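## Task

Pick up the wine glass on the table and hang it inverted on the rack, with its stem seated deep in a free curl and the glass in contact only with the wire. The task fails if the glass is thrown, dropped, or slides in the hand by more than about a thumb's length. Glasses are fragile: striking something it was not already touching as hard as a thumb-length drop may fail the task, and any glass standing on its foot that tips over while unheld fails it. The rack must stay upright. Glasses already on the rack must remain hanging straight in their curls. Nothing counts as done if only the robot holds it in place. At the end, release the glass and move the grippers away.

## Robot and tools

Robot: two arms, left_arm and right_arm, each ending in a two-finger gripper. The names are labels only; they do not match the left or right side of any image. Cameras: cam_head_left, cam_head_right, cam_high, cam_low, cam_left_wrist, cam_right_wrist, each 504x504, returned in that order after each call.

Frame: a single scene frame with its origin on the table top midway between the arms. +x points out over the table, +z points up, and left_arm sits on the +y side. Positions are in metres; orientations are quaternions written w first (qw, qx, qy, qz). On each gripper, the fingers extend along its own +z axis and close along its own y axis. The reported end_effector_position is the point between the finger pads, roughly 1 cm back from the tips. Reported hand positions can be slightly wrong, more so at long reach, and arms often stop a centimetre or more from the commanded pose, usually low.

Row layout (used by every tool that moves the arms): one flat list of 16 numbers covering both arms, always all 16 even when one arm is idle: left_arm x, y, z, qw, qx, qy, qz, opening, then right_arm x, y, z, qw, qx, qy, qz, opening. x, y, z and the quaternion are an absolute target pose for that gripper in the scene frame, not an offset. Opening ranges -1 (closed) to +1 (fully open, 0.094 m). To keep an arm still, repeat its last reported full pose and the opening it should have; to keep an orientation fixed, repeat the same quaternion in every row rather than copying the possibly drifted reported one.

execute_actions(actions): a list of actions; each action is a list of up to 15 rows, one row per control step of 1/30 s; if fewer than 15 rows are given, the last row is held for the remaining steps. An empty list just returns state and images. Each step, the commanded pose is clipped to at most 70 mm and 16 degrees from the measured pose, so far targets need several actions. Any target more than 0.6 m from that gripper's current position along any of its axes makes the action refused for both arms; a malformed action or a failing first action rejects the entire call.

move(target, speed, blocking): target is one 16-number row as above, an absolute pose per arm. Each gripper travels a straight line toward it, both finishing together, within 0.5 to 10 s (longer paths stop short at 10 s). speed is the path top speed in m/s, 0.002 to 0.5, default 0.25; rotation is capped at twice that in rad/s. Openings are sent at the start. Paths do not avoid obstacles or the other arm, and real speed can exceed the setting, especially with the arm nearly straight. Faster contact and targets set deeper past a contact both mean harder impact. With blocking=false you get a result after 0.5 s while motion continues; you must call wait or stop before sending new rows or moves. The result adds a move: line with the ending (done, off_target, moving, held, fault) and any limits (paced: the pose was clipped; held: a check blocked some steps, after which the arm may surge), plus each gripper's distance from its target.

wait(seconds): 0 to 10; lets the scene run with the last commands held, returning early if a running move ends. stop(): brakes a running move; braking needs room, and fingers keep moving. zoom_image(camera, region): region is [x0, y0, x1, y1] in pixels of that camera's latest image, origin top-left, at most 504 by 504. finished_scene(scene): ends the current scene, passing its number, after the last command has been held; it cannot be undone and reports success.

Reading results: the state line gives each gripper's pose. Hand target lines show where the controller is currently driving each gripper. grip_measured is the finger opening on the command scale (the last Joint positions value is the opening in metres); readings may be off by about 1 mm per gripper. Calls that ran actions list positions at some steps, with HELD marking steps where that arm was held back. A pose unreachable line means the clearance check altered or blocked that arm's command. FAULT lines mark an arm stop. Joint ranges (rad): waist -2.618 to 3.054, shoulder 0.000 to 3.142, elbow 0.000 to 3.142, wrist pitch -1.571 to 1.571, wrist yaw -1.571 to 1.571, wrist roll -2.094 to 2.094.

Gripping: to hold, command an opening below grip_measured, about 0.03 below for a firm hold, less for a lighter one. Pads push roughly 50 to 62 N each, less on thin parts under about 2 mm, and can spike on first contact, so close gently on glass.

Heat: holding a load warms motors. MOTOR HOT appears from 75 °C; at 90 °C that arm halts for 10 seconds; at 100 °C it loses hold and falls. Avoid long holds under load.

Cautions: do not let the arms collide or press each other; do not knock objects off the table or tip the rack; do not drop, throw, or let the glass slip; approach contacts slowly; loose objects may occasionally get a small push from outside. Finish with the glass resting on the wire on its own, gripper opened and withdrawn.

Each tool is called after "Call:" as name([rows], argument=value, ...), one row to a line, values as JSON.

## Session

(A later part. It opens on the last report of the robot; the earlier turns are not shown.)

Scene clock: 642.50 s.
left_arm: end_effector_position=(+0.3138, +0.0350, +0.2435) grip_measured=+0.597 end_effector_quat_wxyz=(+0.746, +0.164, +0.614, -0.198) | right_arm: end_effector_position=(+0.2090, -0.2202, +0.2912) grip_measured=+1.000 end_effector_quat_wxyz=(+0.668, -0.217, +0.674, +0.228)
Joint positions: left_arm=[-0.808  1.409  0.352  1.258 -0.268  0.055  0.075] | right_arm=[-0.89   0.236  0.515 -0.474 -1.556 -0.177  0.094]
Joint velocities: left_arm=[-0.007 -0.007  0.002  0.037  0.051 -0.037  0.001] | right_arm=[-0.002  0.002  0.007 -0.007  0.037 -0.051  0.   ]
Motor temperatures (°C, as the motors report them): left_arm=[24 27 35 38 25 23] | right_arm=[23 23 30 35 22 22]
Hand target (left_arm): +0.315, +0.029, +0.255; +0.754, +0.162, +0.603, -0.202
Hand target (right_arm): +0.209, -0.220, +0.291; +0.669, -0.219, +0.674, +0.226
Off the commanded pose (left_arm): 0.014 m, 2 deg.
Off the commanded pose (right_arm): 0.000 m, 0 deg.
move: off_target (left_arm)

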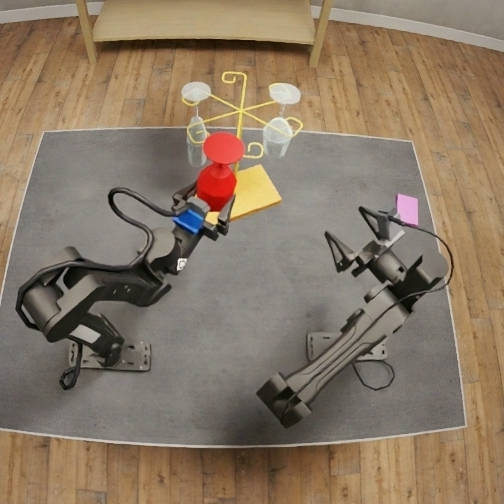

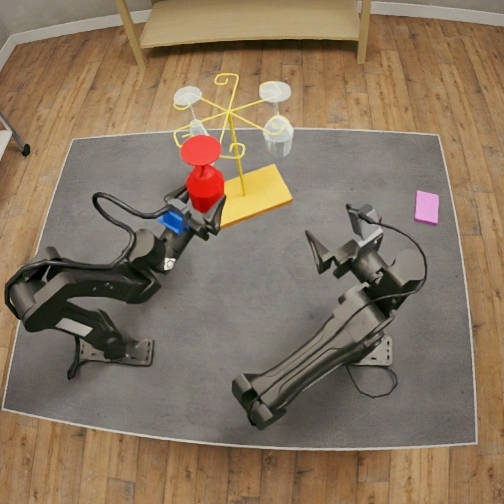

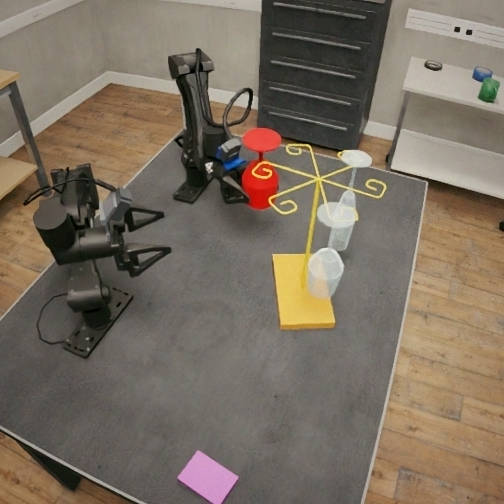

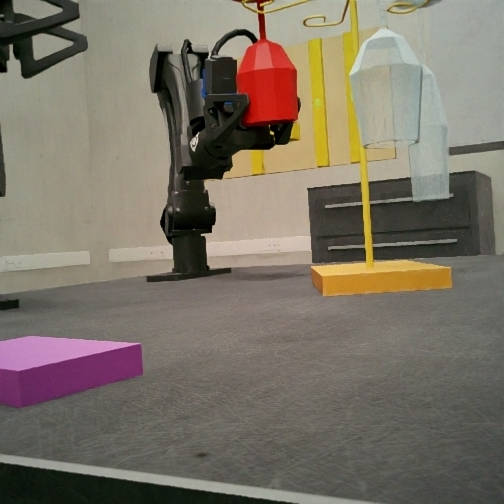

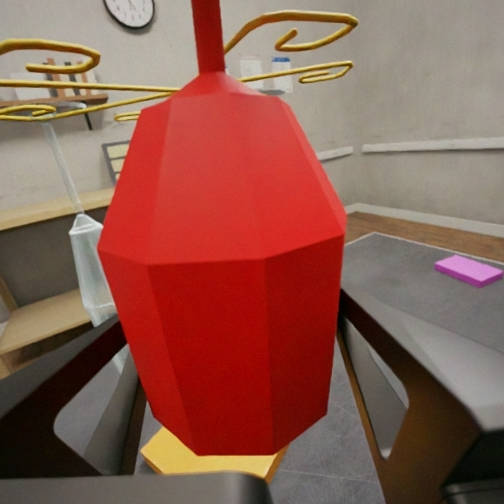

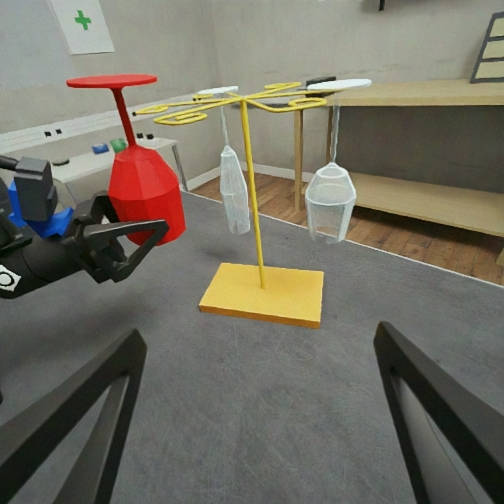

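Call:
move(target=[0.365,0.028,0.262, 0.755,0.162,0.603,-0.202, 0.54, 0.209,-0.22,0.291, 0.669,-0.219,0.674,0.226, 1], speed=0.02)

Call:
zoom_image(camera="cam_head_left", region=[140,60,300,220])

Call:
zoom_image(camera="cam_right_wrist", region=[0,40,300,260])

Call:
zoom_image(camera="cam_high", region=[210,80,390,260])

Scene clock: 660.60 s.
left_arm: end_effector_position=(+0.3584, +0.0297, +0.2499) grip_measured=+0.597 end_effector_quat_wxyz=(+0.747, +0.172, +0.613, -0.194) | right_arm: end_effector_position=(+0.2090, -0.2202, +0.2912) grip_measured=+1.000 end_effector_quat_wxyz=(+0.668, -0.217, +0.674, +0.228)
Joint positions: left_arm=[-0.693  1.532  0.497  1.228 -0.149  0.048  0.075] | right_arm=[-0.89   0.236  0.515 -0.474 -1.556 -0.177  0.094]
Joint velocities: left_arm=[-0.002 -0.007  0.007  0.037 -0.066  0.066  0.   ] | right_arm=[ 0.007  0.007  0.007 -0.022 -0.007  0.007  0.   ]
Motor temperatures (°C, as the motors report them): left_arm=[24 27 35 38 25 23] | right_arm=[23 23 29 35 22 22]
Hand target (left_arm): +0.364, +0.029, +0.263; +0.755, +0.162, +0.602, -0.201
Hand target (right_arm): +0.209, -0.220, +0.291; +0.669, -0.219, +0.674, +0.226
Off the commanded pose (left_arm): 0.014 m, 2 deg.
Off the commanded pose (right_arm): 0.000 m, 0 deg.
move: off_target (left_arm)

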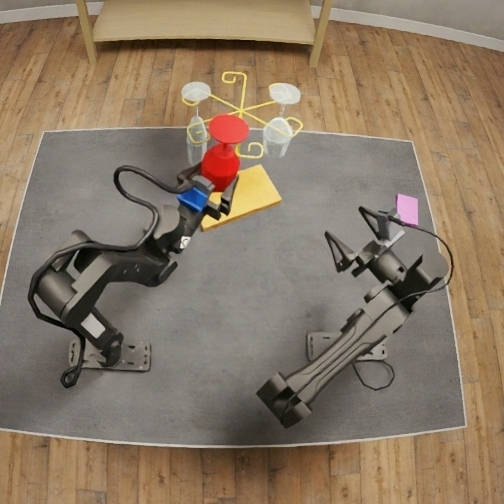

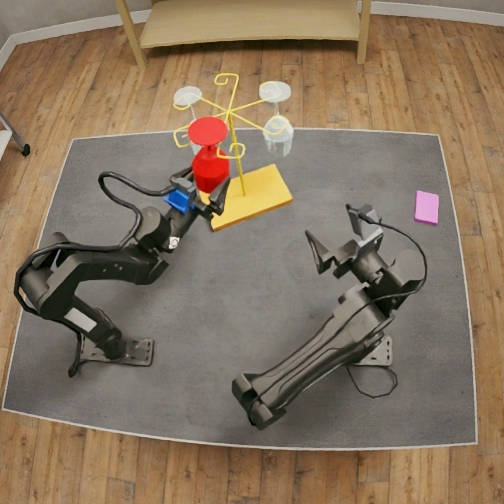

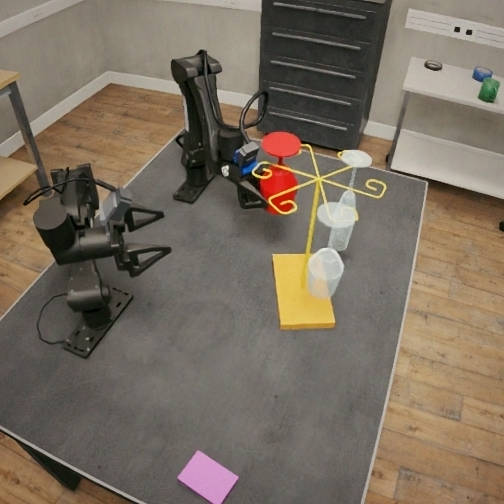

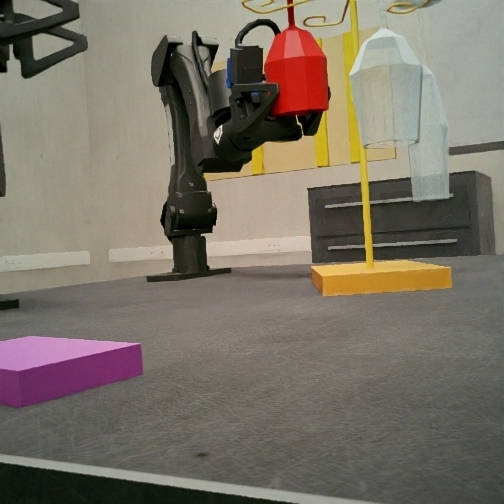

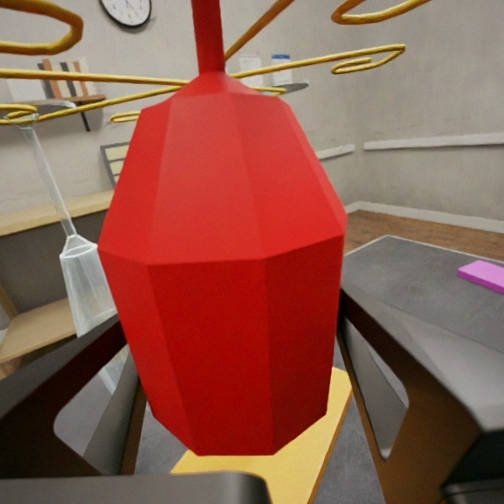

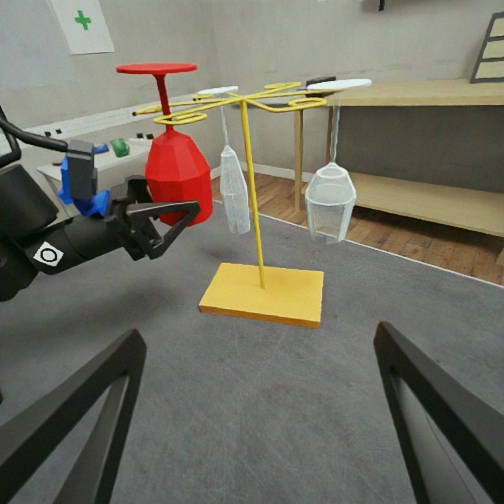

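Region (140, 60, 300, 220) of cam_head_left's 504x504 image, scaled by 3.150, with more detail than that image has.

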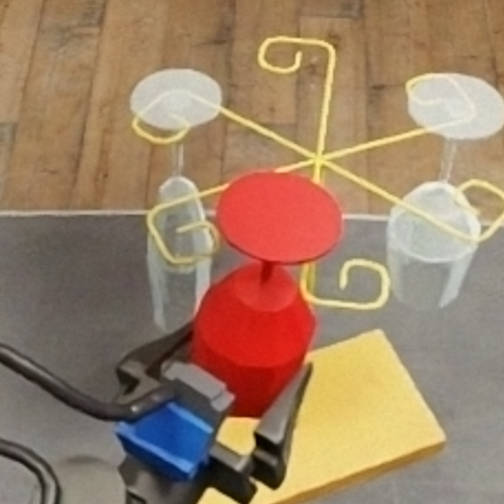

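Region (0, 40, 300, 260) of cam_right_wrist's 504x504 image, scaled by 1.680, with more detail than that image has; it fills the top 370 rows of this view, and the rest is white.

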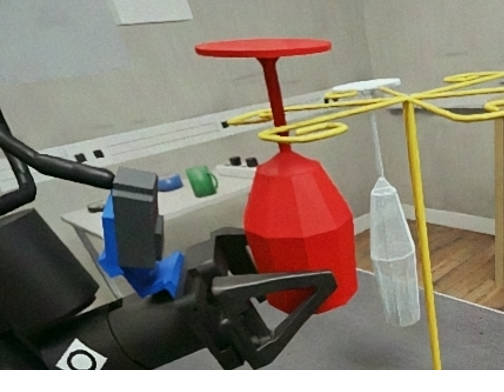

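Region (210, 80, 390, 260) of cam_high's 504x504 image, scaled by 2.800, with more detail than that image has.

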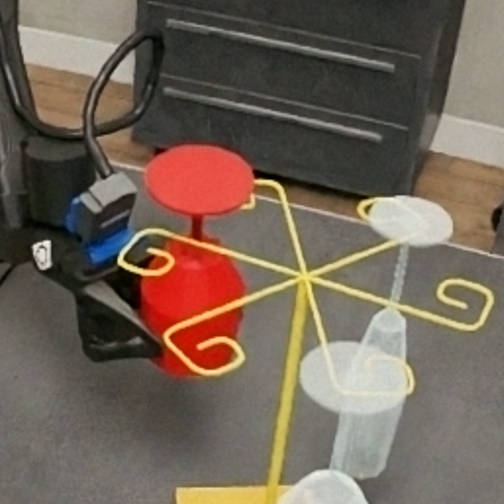

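Call:
move(target=[0.395,0.030,0.258, 0.755,0.162,0.603,-0.202, 0.54, 0.209,-0.22,0.291, 0.669,-0.219,0.674,0.226, 1], speed=0.02)

Call:
zoom_image(camera="cam_head_left", region=[140,60,300,220])

Call:
zoom_image(camera="cam_right_wrist", region=[60,40,300,260])

Call:
zoom_image(camera="cam_high", region=[210,80,390,260])

Scene clock: 680.10 s.
left_arm: end_effector_position=(+0.3886, +0.0304, +0.2404) grip_measured=+0.597 end_effector_quat_wxyz=(+0.739, +0.174, +0.621, -0.193) | right_arm: end_effector_position=(+0.2090, -0.2202, +0.2912) grip_measured=+1.000 end_effector_quat_wxyz=(+0.668, -0.217, +0.674, +0.228)
Joint positions: left_arm=[-0.623  1.632  0.577  1.224 -0.08   0.032  0.075] | right_arm=[-0.89   0.236  0.515 -0.474 -1.556 -0.177  0.094]
Joint velocities: left_arm=[-0.007 -0.017 -0.007 -0.007 -0.007  0.037  0.001] | right_arm=[-0.002  0.017 -0.022 -0.022 -0.022  0.022  0.   ]
Motor temperatures (°C, as the motors report them): left_arm=[24 28 36 38 25 23] | right_arm=[23 23 29 34 22 22]
Hand target (left_arm): +0.394, +0.031, +0.258; +0.755, +0.162, +0.603, -0.202
Hand target (right_arm): +0.209, -0.220, +0.291; +0.669, -0.219, +0.674, +0.226
Off the commanded pose (left_arm): 0.019 m, 3 deg.
Off the commanded pose (right_arm): 0.000 m, 0 deg.
move: off_target (left_arm)

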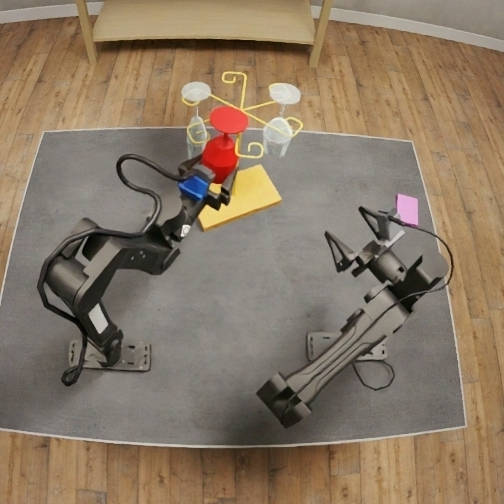

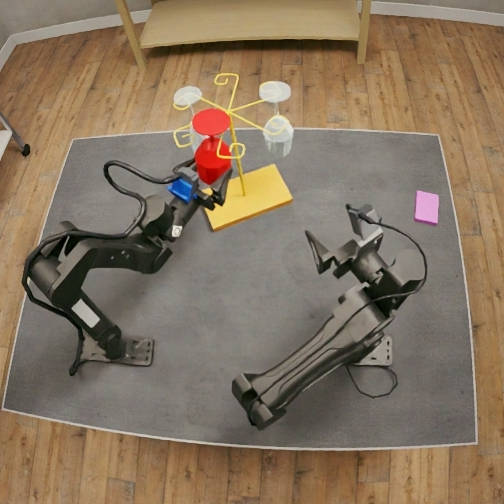

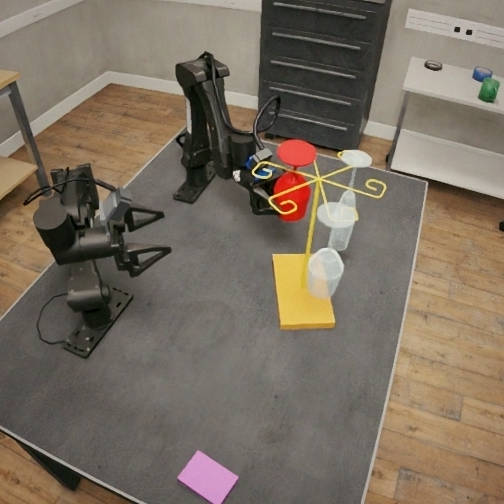

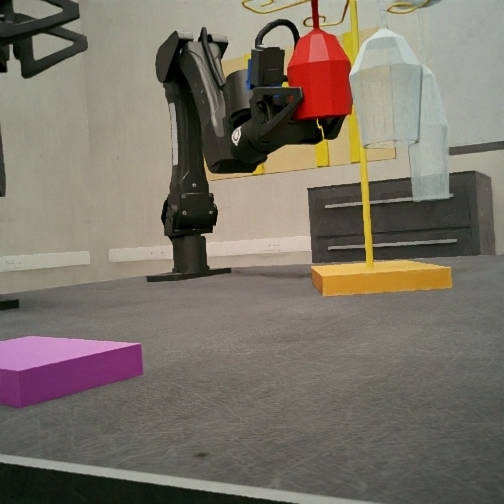

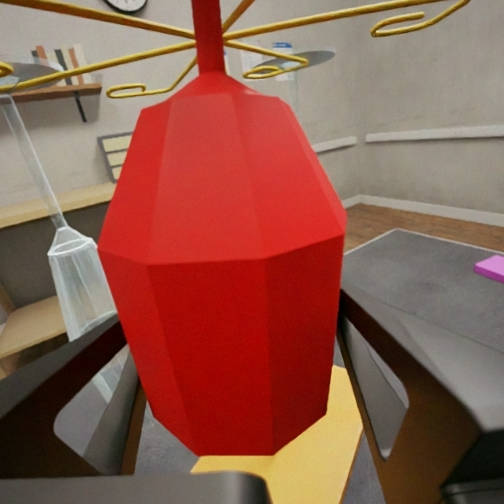

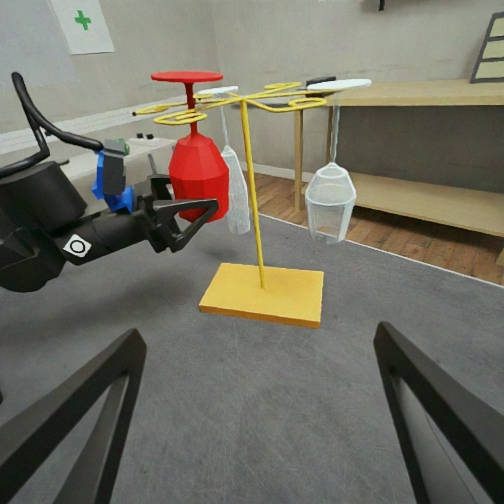

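Region (140, 60, 300, 220) of cam_head_left's 504x504 image, scaled by 3.150, with more detail than that image has.

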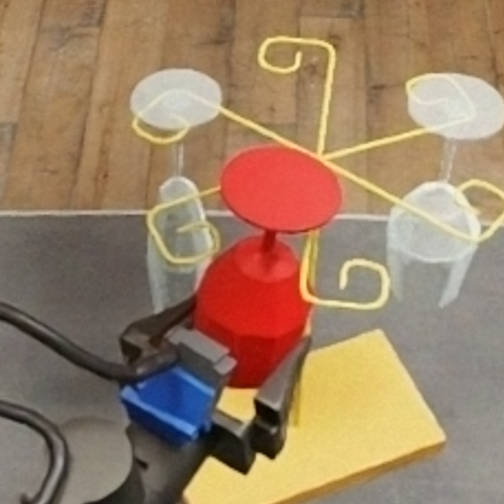

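Region (60, 40, 300, 260) of cam_right_wrist's 504x504 image, scaled by 2.100, with more detail than that image has; it fills the top 462 rows of this view, and the rest is white.

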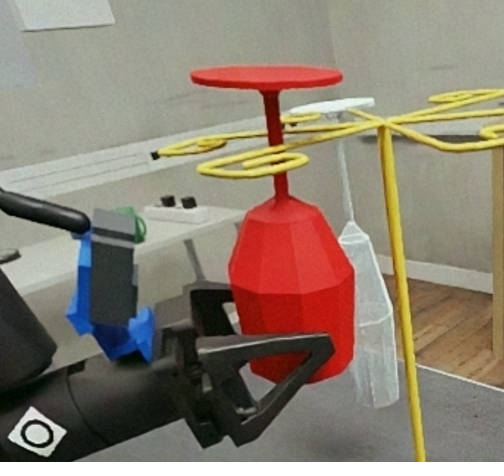

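Region (210, 80, 390, 260) of cam_high's 504x504 image, scaled by 2.800, with more detail than that image has.

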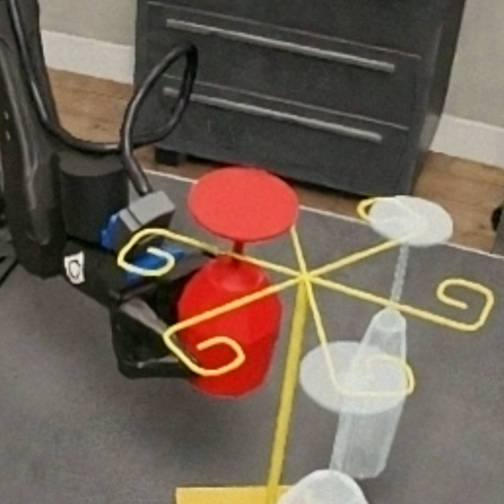

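Call:
zoom_image(camera="cam_head_left", region=[180,100,250,170])

Call:
zoom_image(camera="cam_head_right", region=[165,95,245,175])

Region (180, 100, 250, 170) of cam_head_left's 504x504 image, scaled by 7.200, with more detail than that image has.

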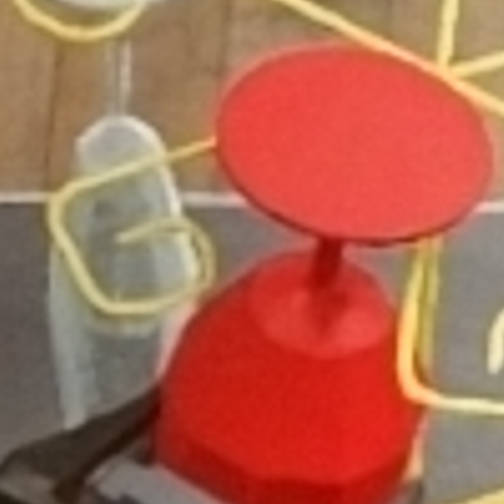

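Region (165, 95, 245, 175) of cam_head_right's 504x504 image, scaled by 6.300, with more detail than that image has.

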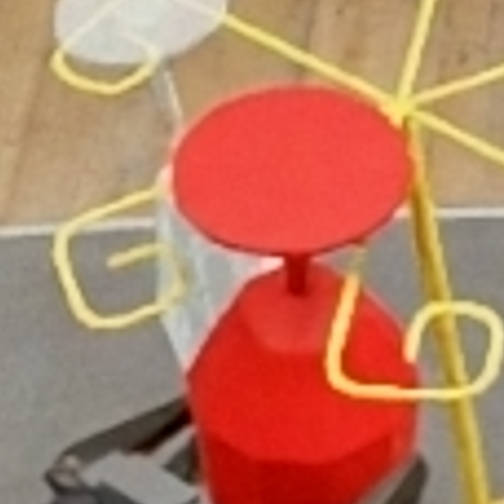

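Call:
move(target=[0.418,0.036,0.262, 0.748,0.141,0.609,-0.228, 0.54, 0.209,-0.22,0.291, 0.669,-0.219,0.674,0.226, 1], speed=0.015)

Call:
zoom_image(camera="cam_head_left", region=[180,100,250,170])

Call:
zoom_image(camera="cam_right_wrist", region=[60,40,300,260])

Call:
zoom_image(camera="cam_high", region=[230,100,350,220])

Scene clock: 776.03 s.
left_arm: end_effector_position=(+0.4111, +0.0360, +0.2481) grip_measured=+0.597 end_effector_quat_wxyz=(+0.737, +0.150, +0.621, -0.221) | right_arm: end_effector_position=(+0.2090, -0.2202, +0.2912) grip_measured=+1.000 end_effector_quat_wxyz=(+0.668, -0.217, +0.674, +0.228)
Joint positions: left_arm=[-0.565  1.675  0.648  1.211 -0.023 -0.051  0.075] | right_arm=[-0.89   0.236  0.515 -0.474 -1.556 -0.177  0.094]
Joint velocities: left_arm=[ 0.007 -0.017  0.002  0.007 -0.022 -0.037 -0.001] | right_arm=[ 0.002 -0.012 -0.012 -0.066  0.007 -0.037  0.   ]
Motor temperatures (°C, as the motors report them): left_arm=[24 28 37 39 25 23] | right_arm=[23 24 29 32 22 22]
Hand target (left_arm): +0.417, +0.037, +0.262; +0.747, +0.141, +0.608, -0.227
Hand target (right_arm): +0.209, -0.220, +0.291; +0.669, -0.219, +0.674, +0.226
Off the commanded pose (left_arm): 0.015 m, 2 deg.
Off the commanded pose (right_arm): 0.000 m, 0 deg.
move: off_target (left_arm)

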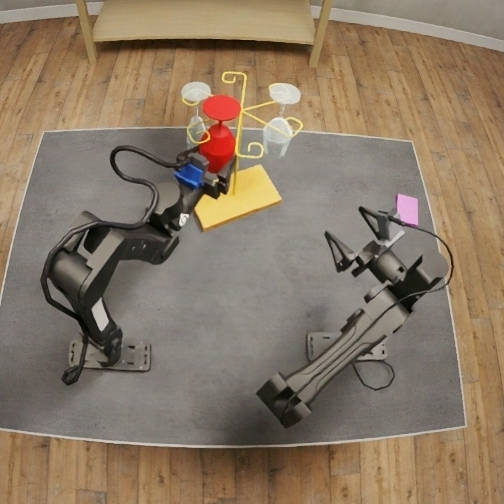

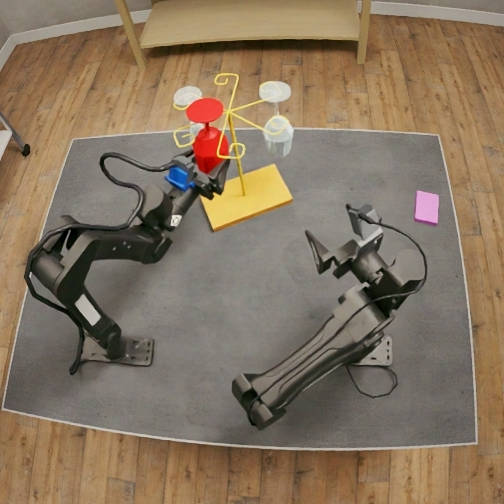

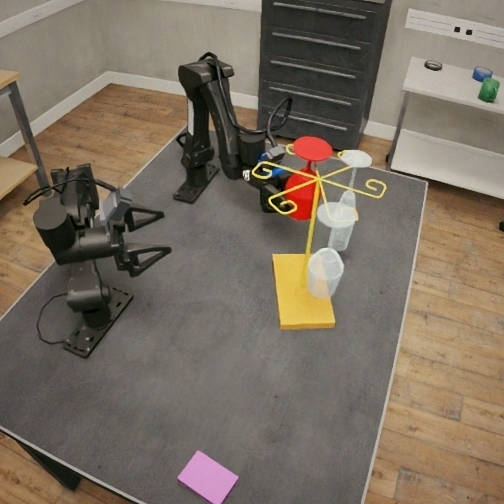

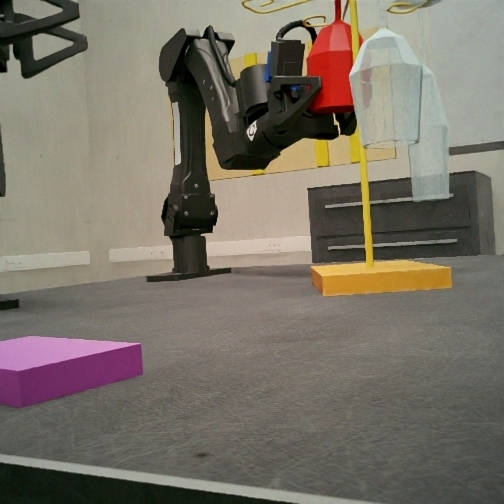

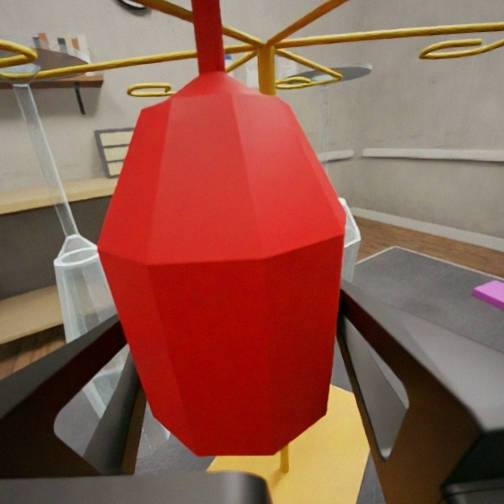

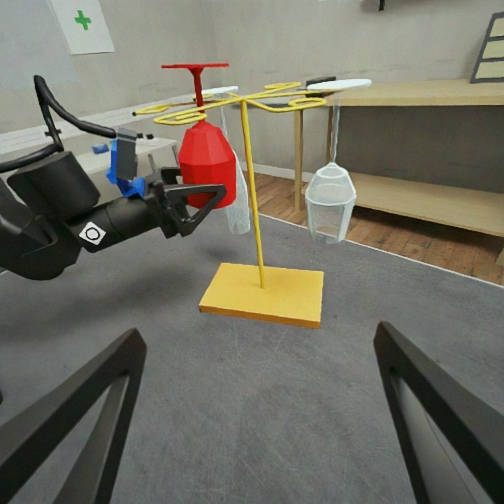

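Region (180, 100, 250, 170) of cam_head_left's 504x504 image, scaled by 7.200, with more detail than that image has.

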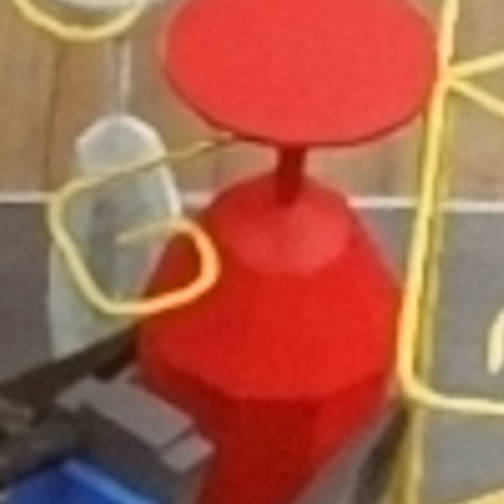

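Region (60, 40, 300, 260) of cam_right_wrist's 504x504 image, scaled by 2.100, with more detail than that image has; it fills the top 462 rows of this view, and the rest is white.

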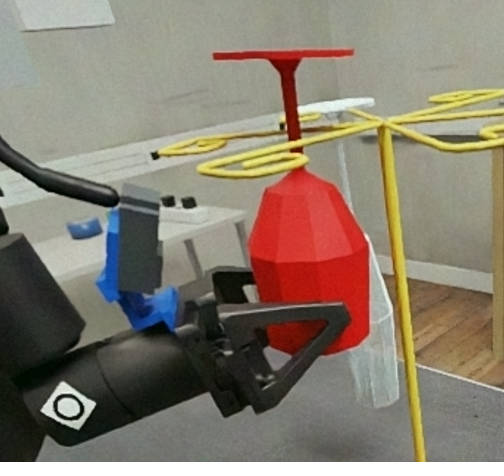

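Region (230, 100, 350, 220) of cam_high's 504x504 image, scaled by 4.200, with more detail than that image has.

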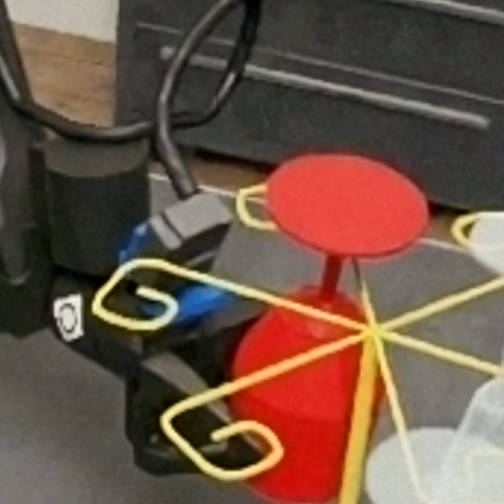

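Call:
move(target=[0.405,0.062,0.260, 0.748,0.141,0.609,-0.228, 0.54, 0.209,-0.22,0.291, 0.669,-0.219,0.674,0.226, 1], speed=0.015)

Call:
zoom_image(camera="cam_head_left", region=[170,90,250,170])

Call:
zoom_image(camera="cam_right_wrist", region=[60,40,300,260])

Call:
zoom_image(camera="cam_high", region=[230,100,350,220])

Scene clock: 796.07 s.
left_arm: end_effector_position=(+0.4080, +0.0529, +0.2409) grip_measured=+0.597 end_effector_quat_wxyz=(+0.730, +0.155, +0.628, -0.222) | right_arm: end_effector_position=(+0.2090, -0.2202, +0.2912) grip_measured=+1.000 end_effector_quat_wxyz=(+0.668, -0.217, +0.674, +0.228)
Joint positions: left_arm=[-0.514  1.642  0.598  1.208  0.036 -0.059  0.075] | right_arm=[-0.89   0.236  0.515 -0.474 -1.556 -0.177  0.094]
Joint velocities: left_arm=[-0.012 -0.007  0.002  0.051  0.051 -0.022 -0.   ] | right_arm=[ 0.007  0.012  0.002  0.051  0.022 -0.007  0.   ]
Motor temperatures (°C, as the motors report them): left_arm=[24 29 37 39 25 23] | right_arm=[23 24 29 32 22 22]
Hand target (left_arm): +0.405, +0.061, +0.259; +0.747, +0.141, +0.608, -0.228
Hand target (right_arm): +0.209, -0.220, +0.291; +0.669, -0.219, +0.674, +0.226
Off the commanded pose (left_arm): 0.021 m, 3 deg.
Off the commanded pose (right_arm): 0.000 m, 0 deg.
move: off_target (left_arm)

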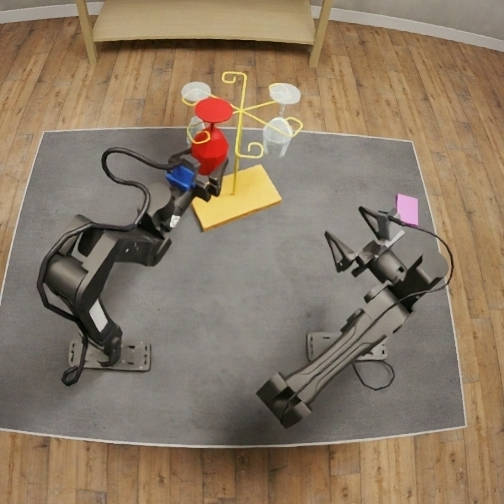

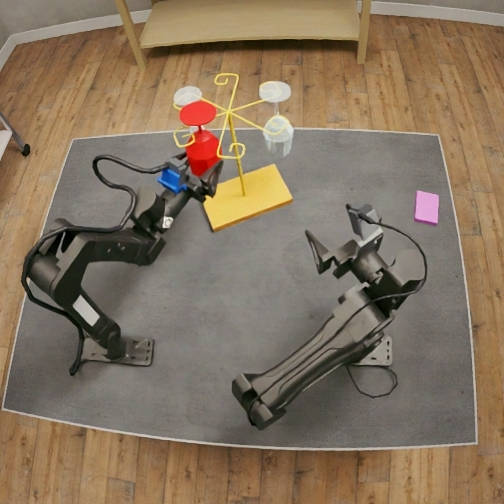

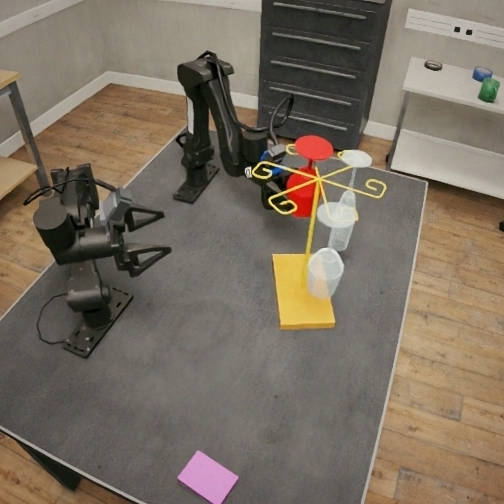

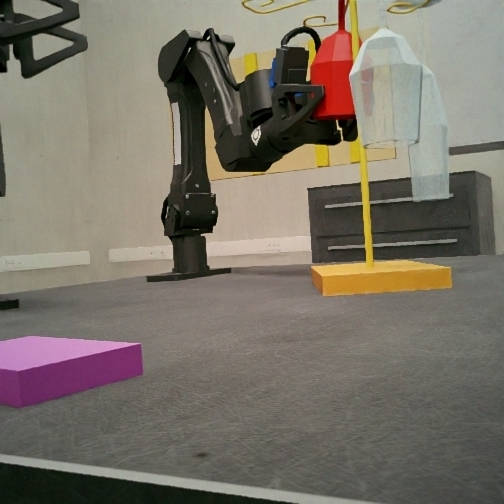

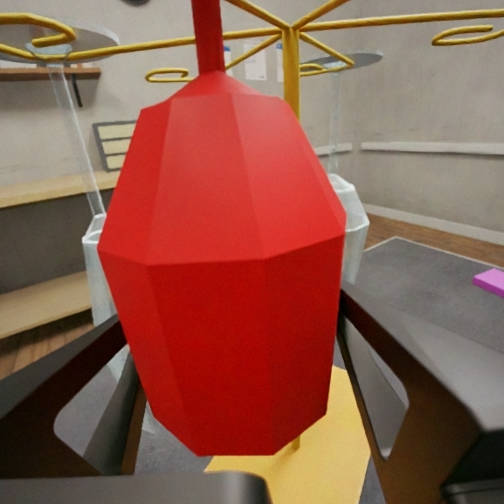

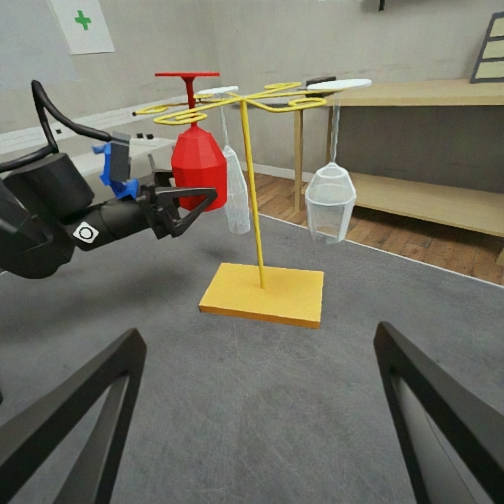

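Region (170, 90, 250, 170) of cam_head_left's 504x504 image, scaled by 6.300, with more detail than that image has.

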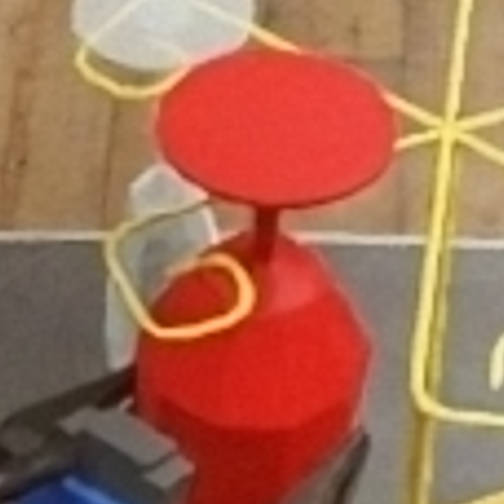

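Region (60, 40, 300, 260) of cam_right_wrist's 504x504 image, scaled by 2.100, with more detail than that image has; it fills the top 462 rows of this view, and the rest is white.

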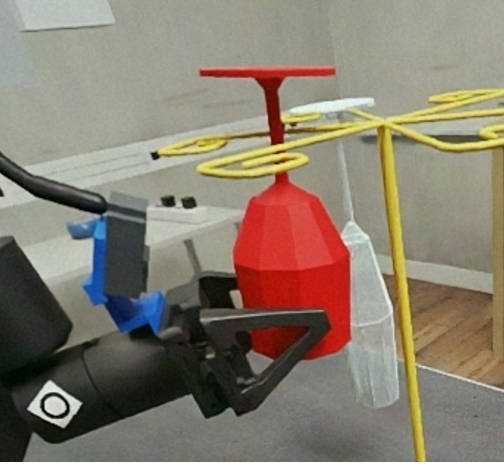

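Region (230, 100, 350, 220) of cam_high's 504x504 image, scaled by 4.200, with more detail than that image has.

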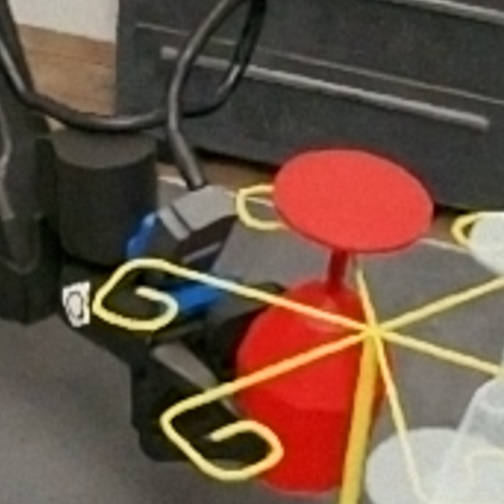

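Call:
move(target=[0.391,0.060,0.260, 0.748,0.141,0.609,-0.228, 0.54, 0.209,-0.22,0.291, 0.669,-0.219,0.674,0.226, 1], speed=0.01)

Call:
zoom_image(camera="cam_head_left", region=[170,90,250,170])

Call:
zoom_image(camera="cam_right_wrist", region=[60,40,300,260])

Call:
zoom_image(camera="cam_head_right", region=[160,90,240,170])

Scene clock: 820.40 s.
left_arm: end_effector_position=(+0.3992, +0.0593, +0.2411) grip_measured=+0.597 end_effector_quat_wxyz=(+0.731, +0.148, +0.630, -0.217) | right_arm: end_effector_position=(+0.2090, -0.2202, +0.2912) grip_measured=+1.000 end_effector_quat_wxyz=(+0.668, -0.217, +0.674, +0.228)
Joint positions: left_arm=[-0.519  1.601  0.556  1.208  0.014 -0.06   0.075] | right_arm=[-0.89   0.236  0.515 -0.474 -1.556 -0.177  0.094]
Joint velocities: left_arm=[-0.002 -0.007  0.002 -0.037 -0.007  0.022  0.   ] | right_arm=[ 0.002 -0.002  0.007 -0.037 -0.066  0.022  0.   ]
Motor temperatures (°C, as the motors report them): left_arm=[24 30 35 40 25 23] | right_arm=[23 24 29 32 22 22]
Hand target (left_arm): +0.391, +0.060, +0.259; +0.747, +0.141, +0.609, -0.228
Hand target (right_arm): +0.209, -0.220, +0.291; +0.669, -0.219, +0.674, +0.226
Off the commanded pose (left_arm): 0.021 m, 3 deg.
Off the commanded pose (right_arm): 0.000 m, 0 deg.
move: off_target (left_arm)

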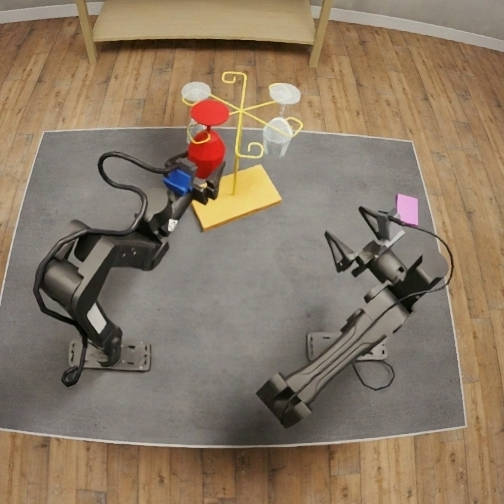

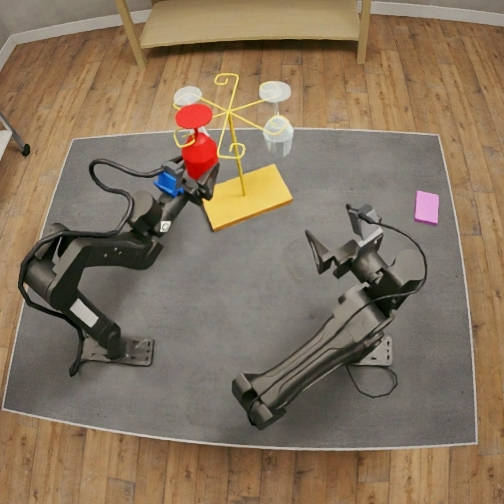

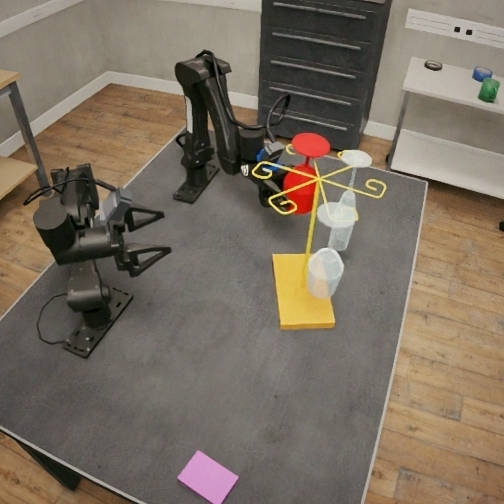

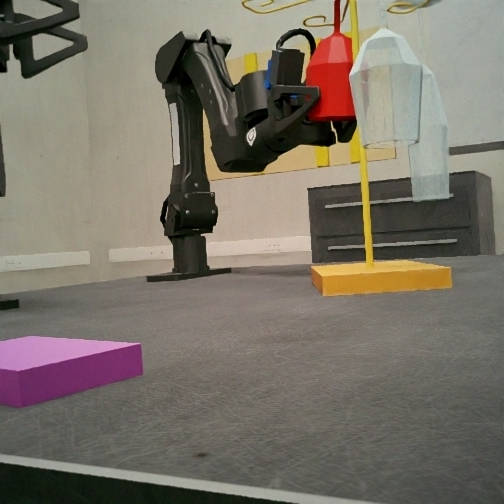

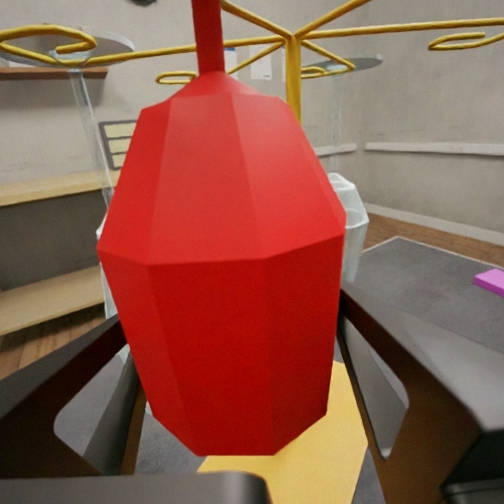

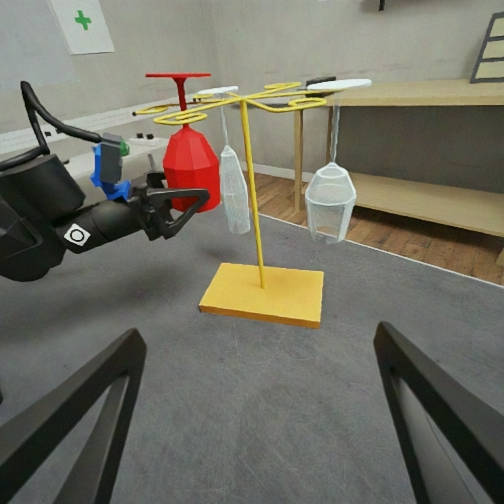

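Region (170, 90, 250, 170) of cam_head_left's 504x504 image, scaled by 6.300, with more detail than that image has.

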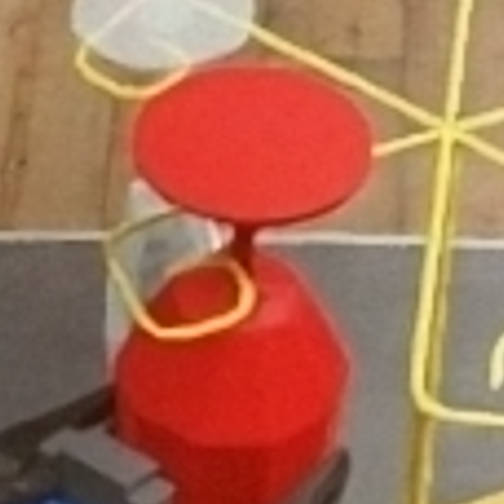

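Region (60, 40, 300, 260) of cam_right_wrist's 504x504 image, scaled by 2.100, with more detail than that image has; it fills the top 462 rows of this view, and the rest is white.

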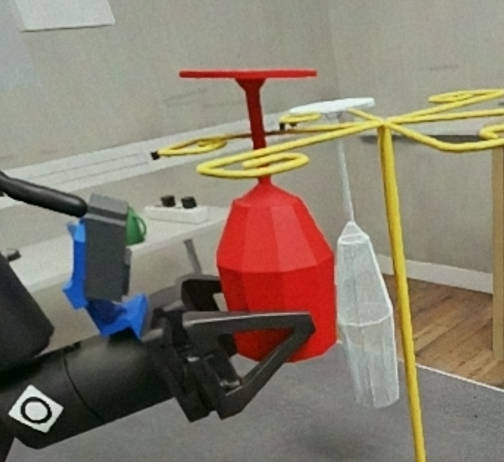

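Region (160, 90, 240, 170) of cam_head_right's 504x504 image, scaled by 6.300, with more detail than that image has.

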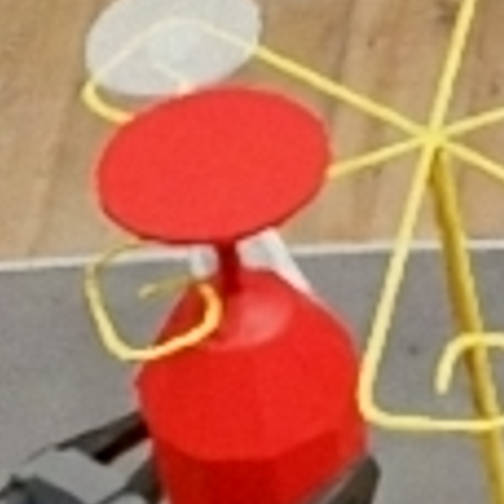

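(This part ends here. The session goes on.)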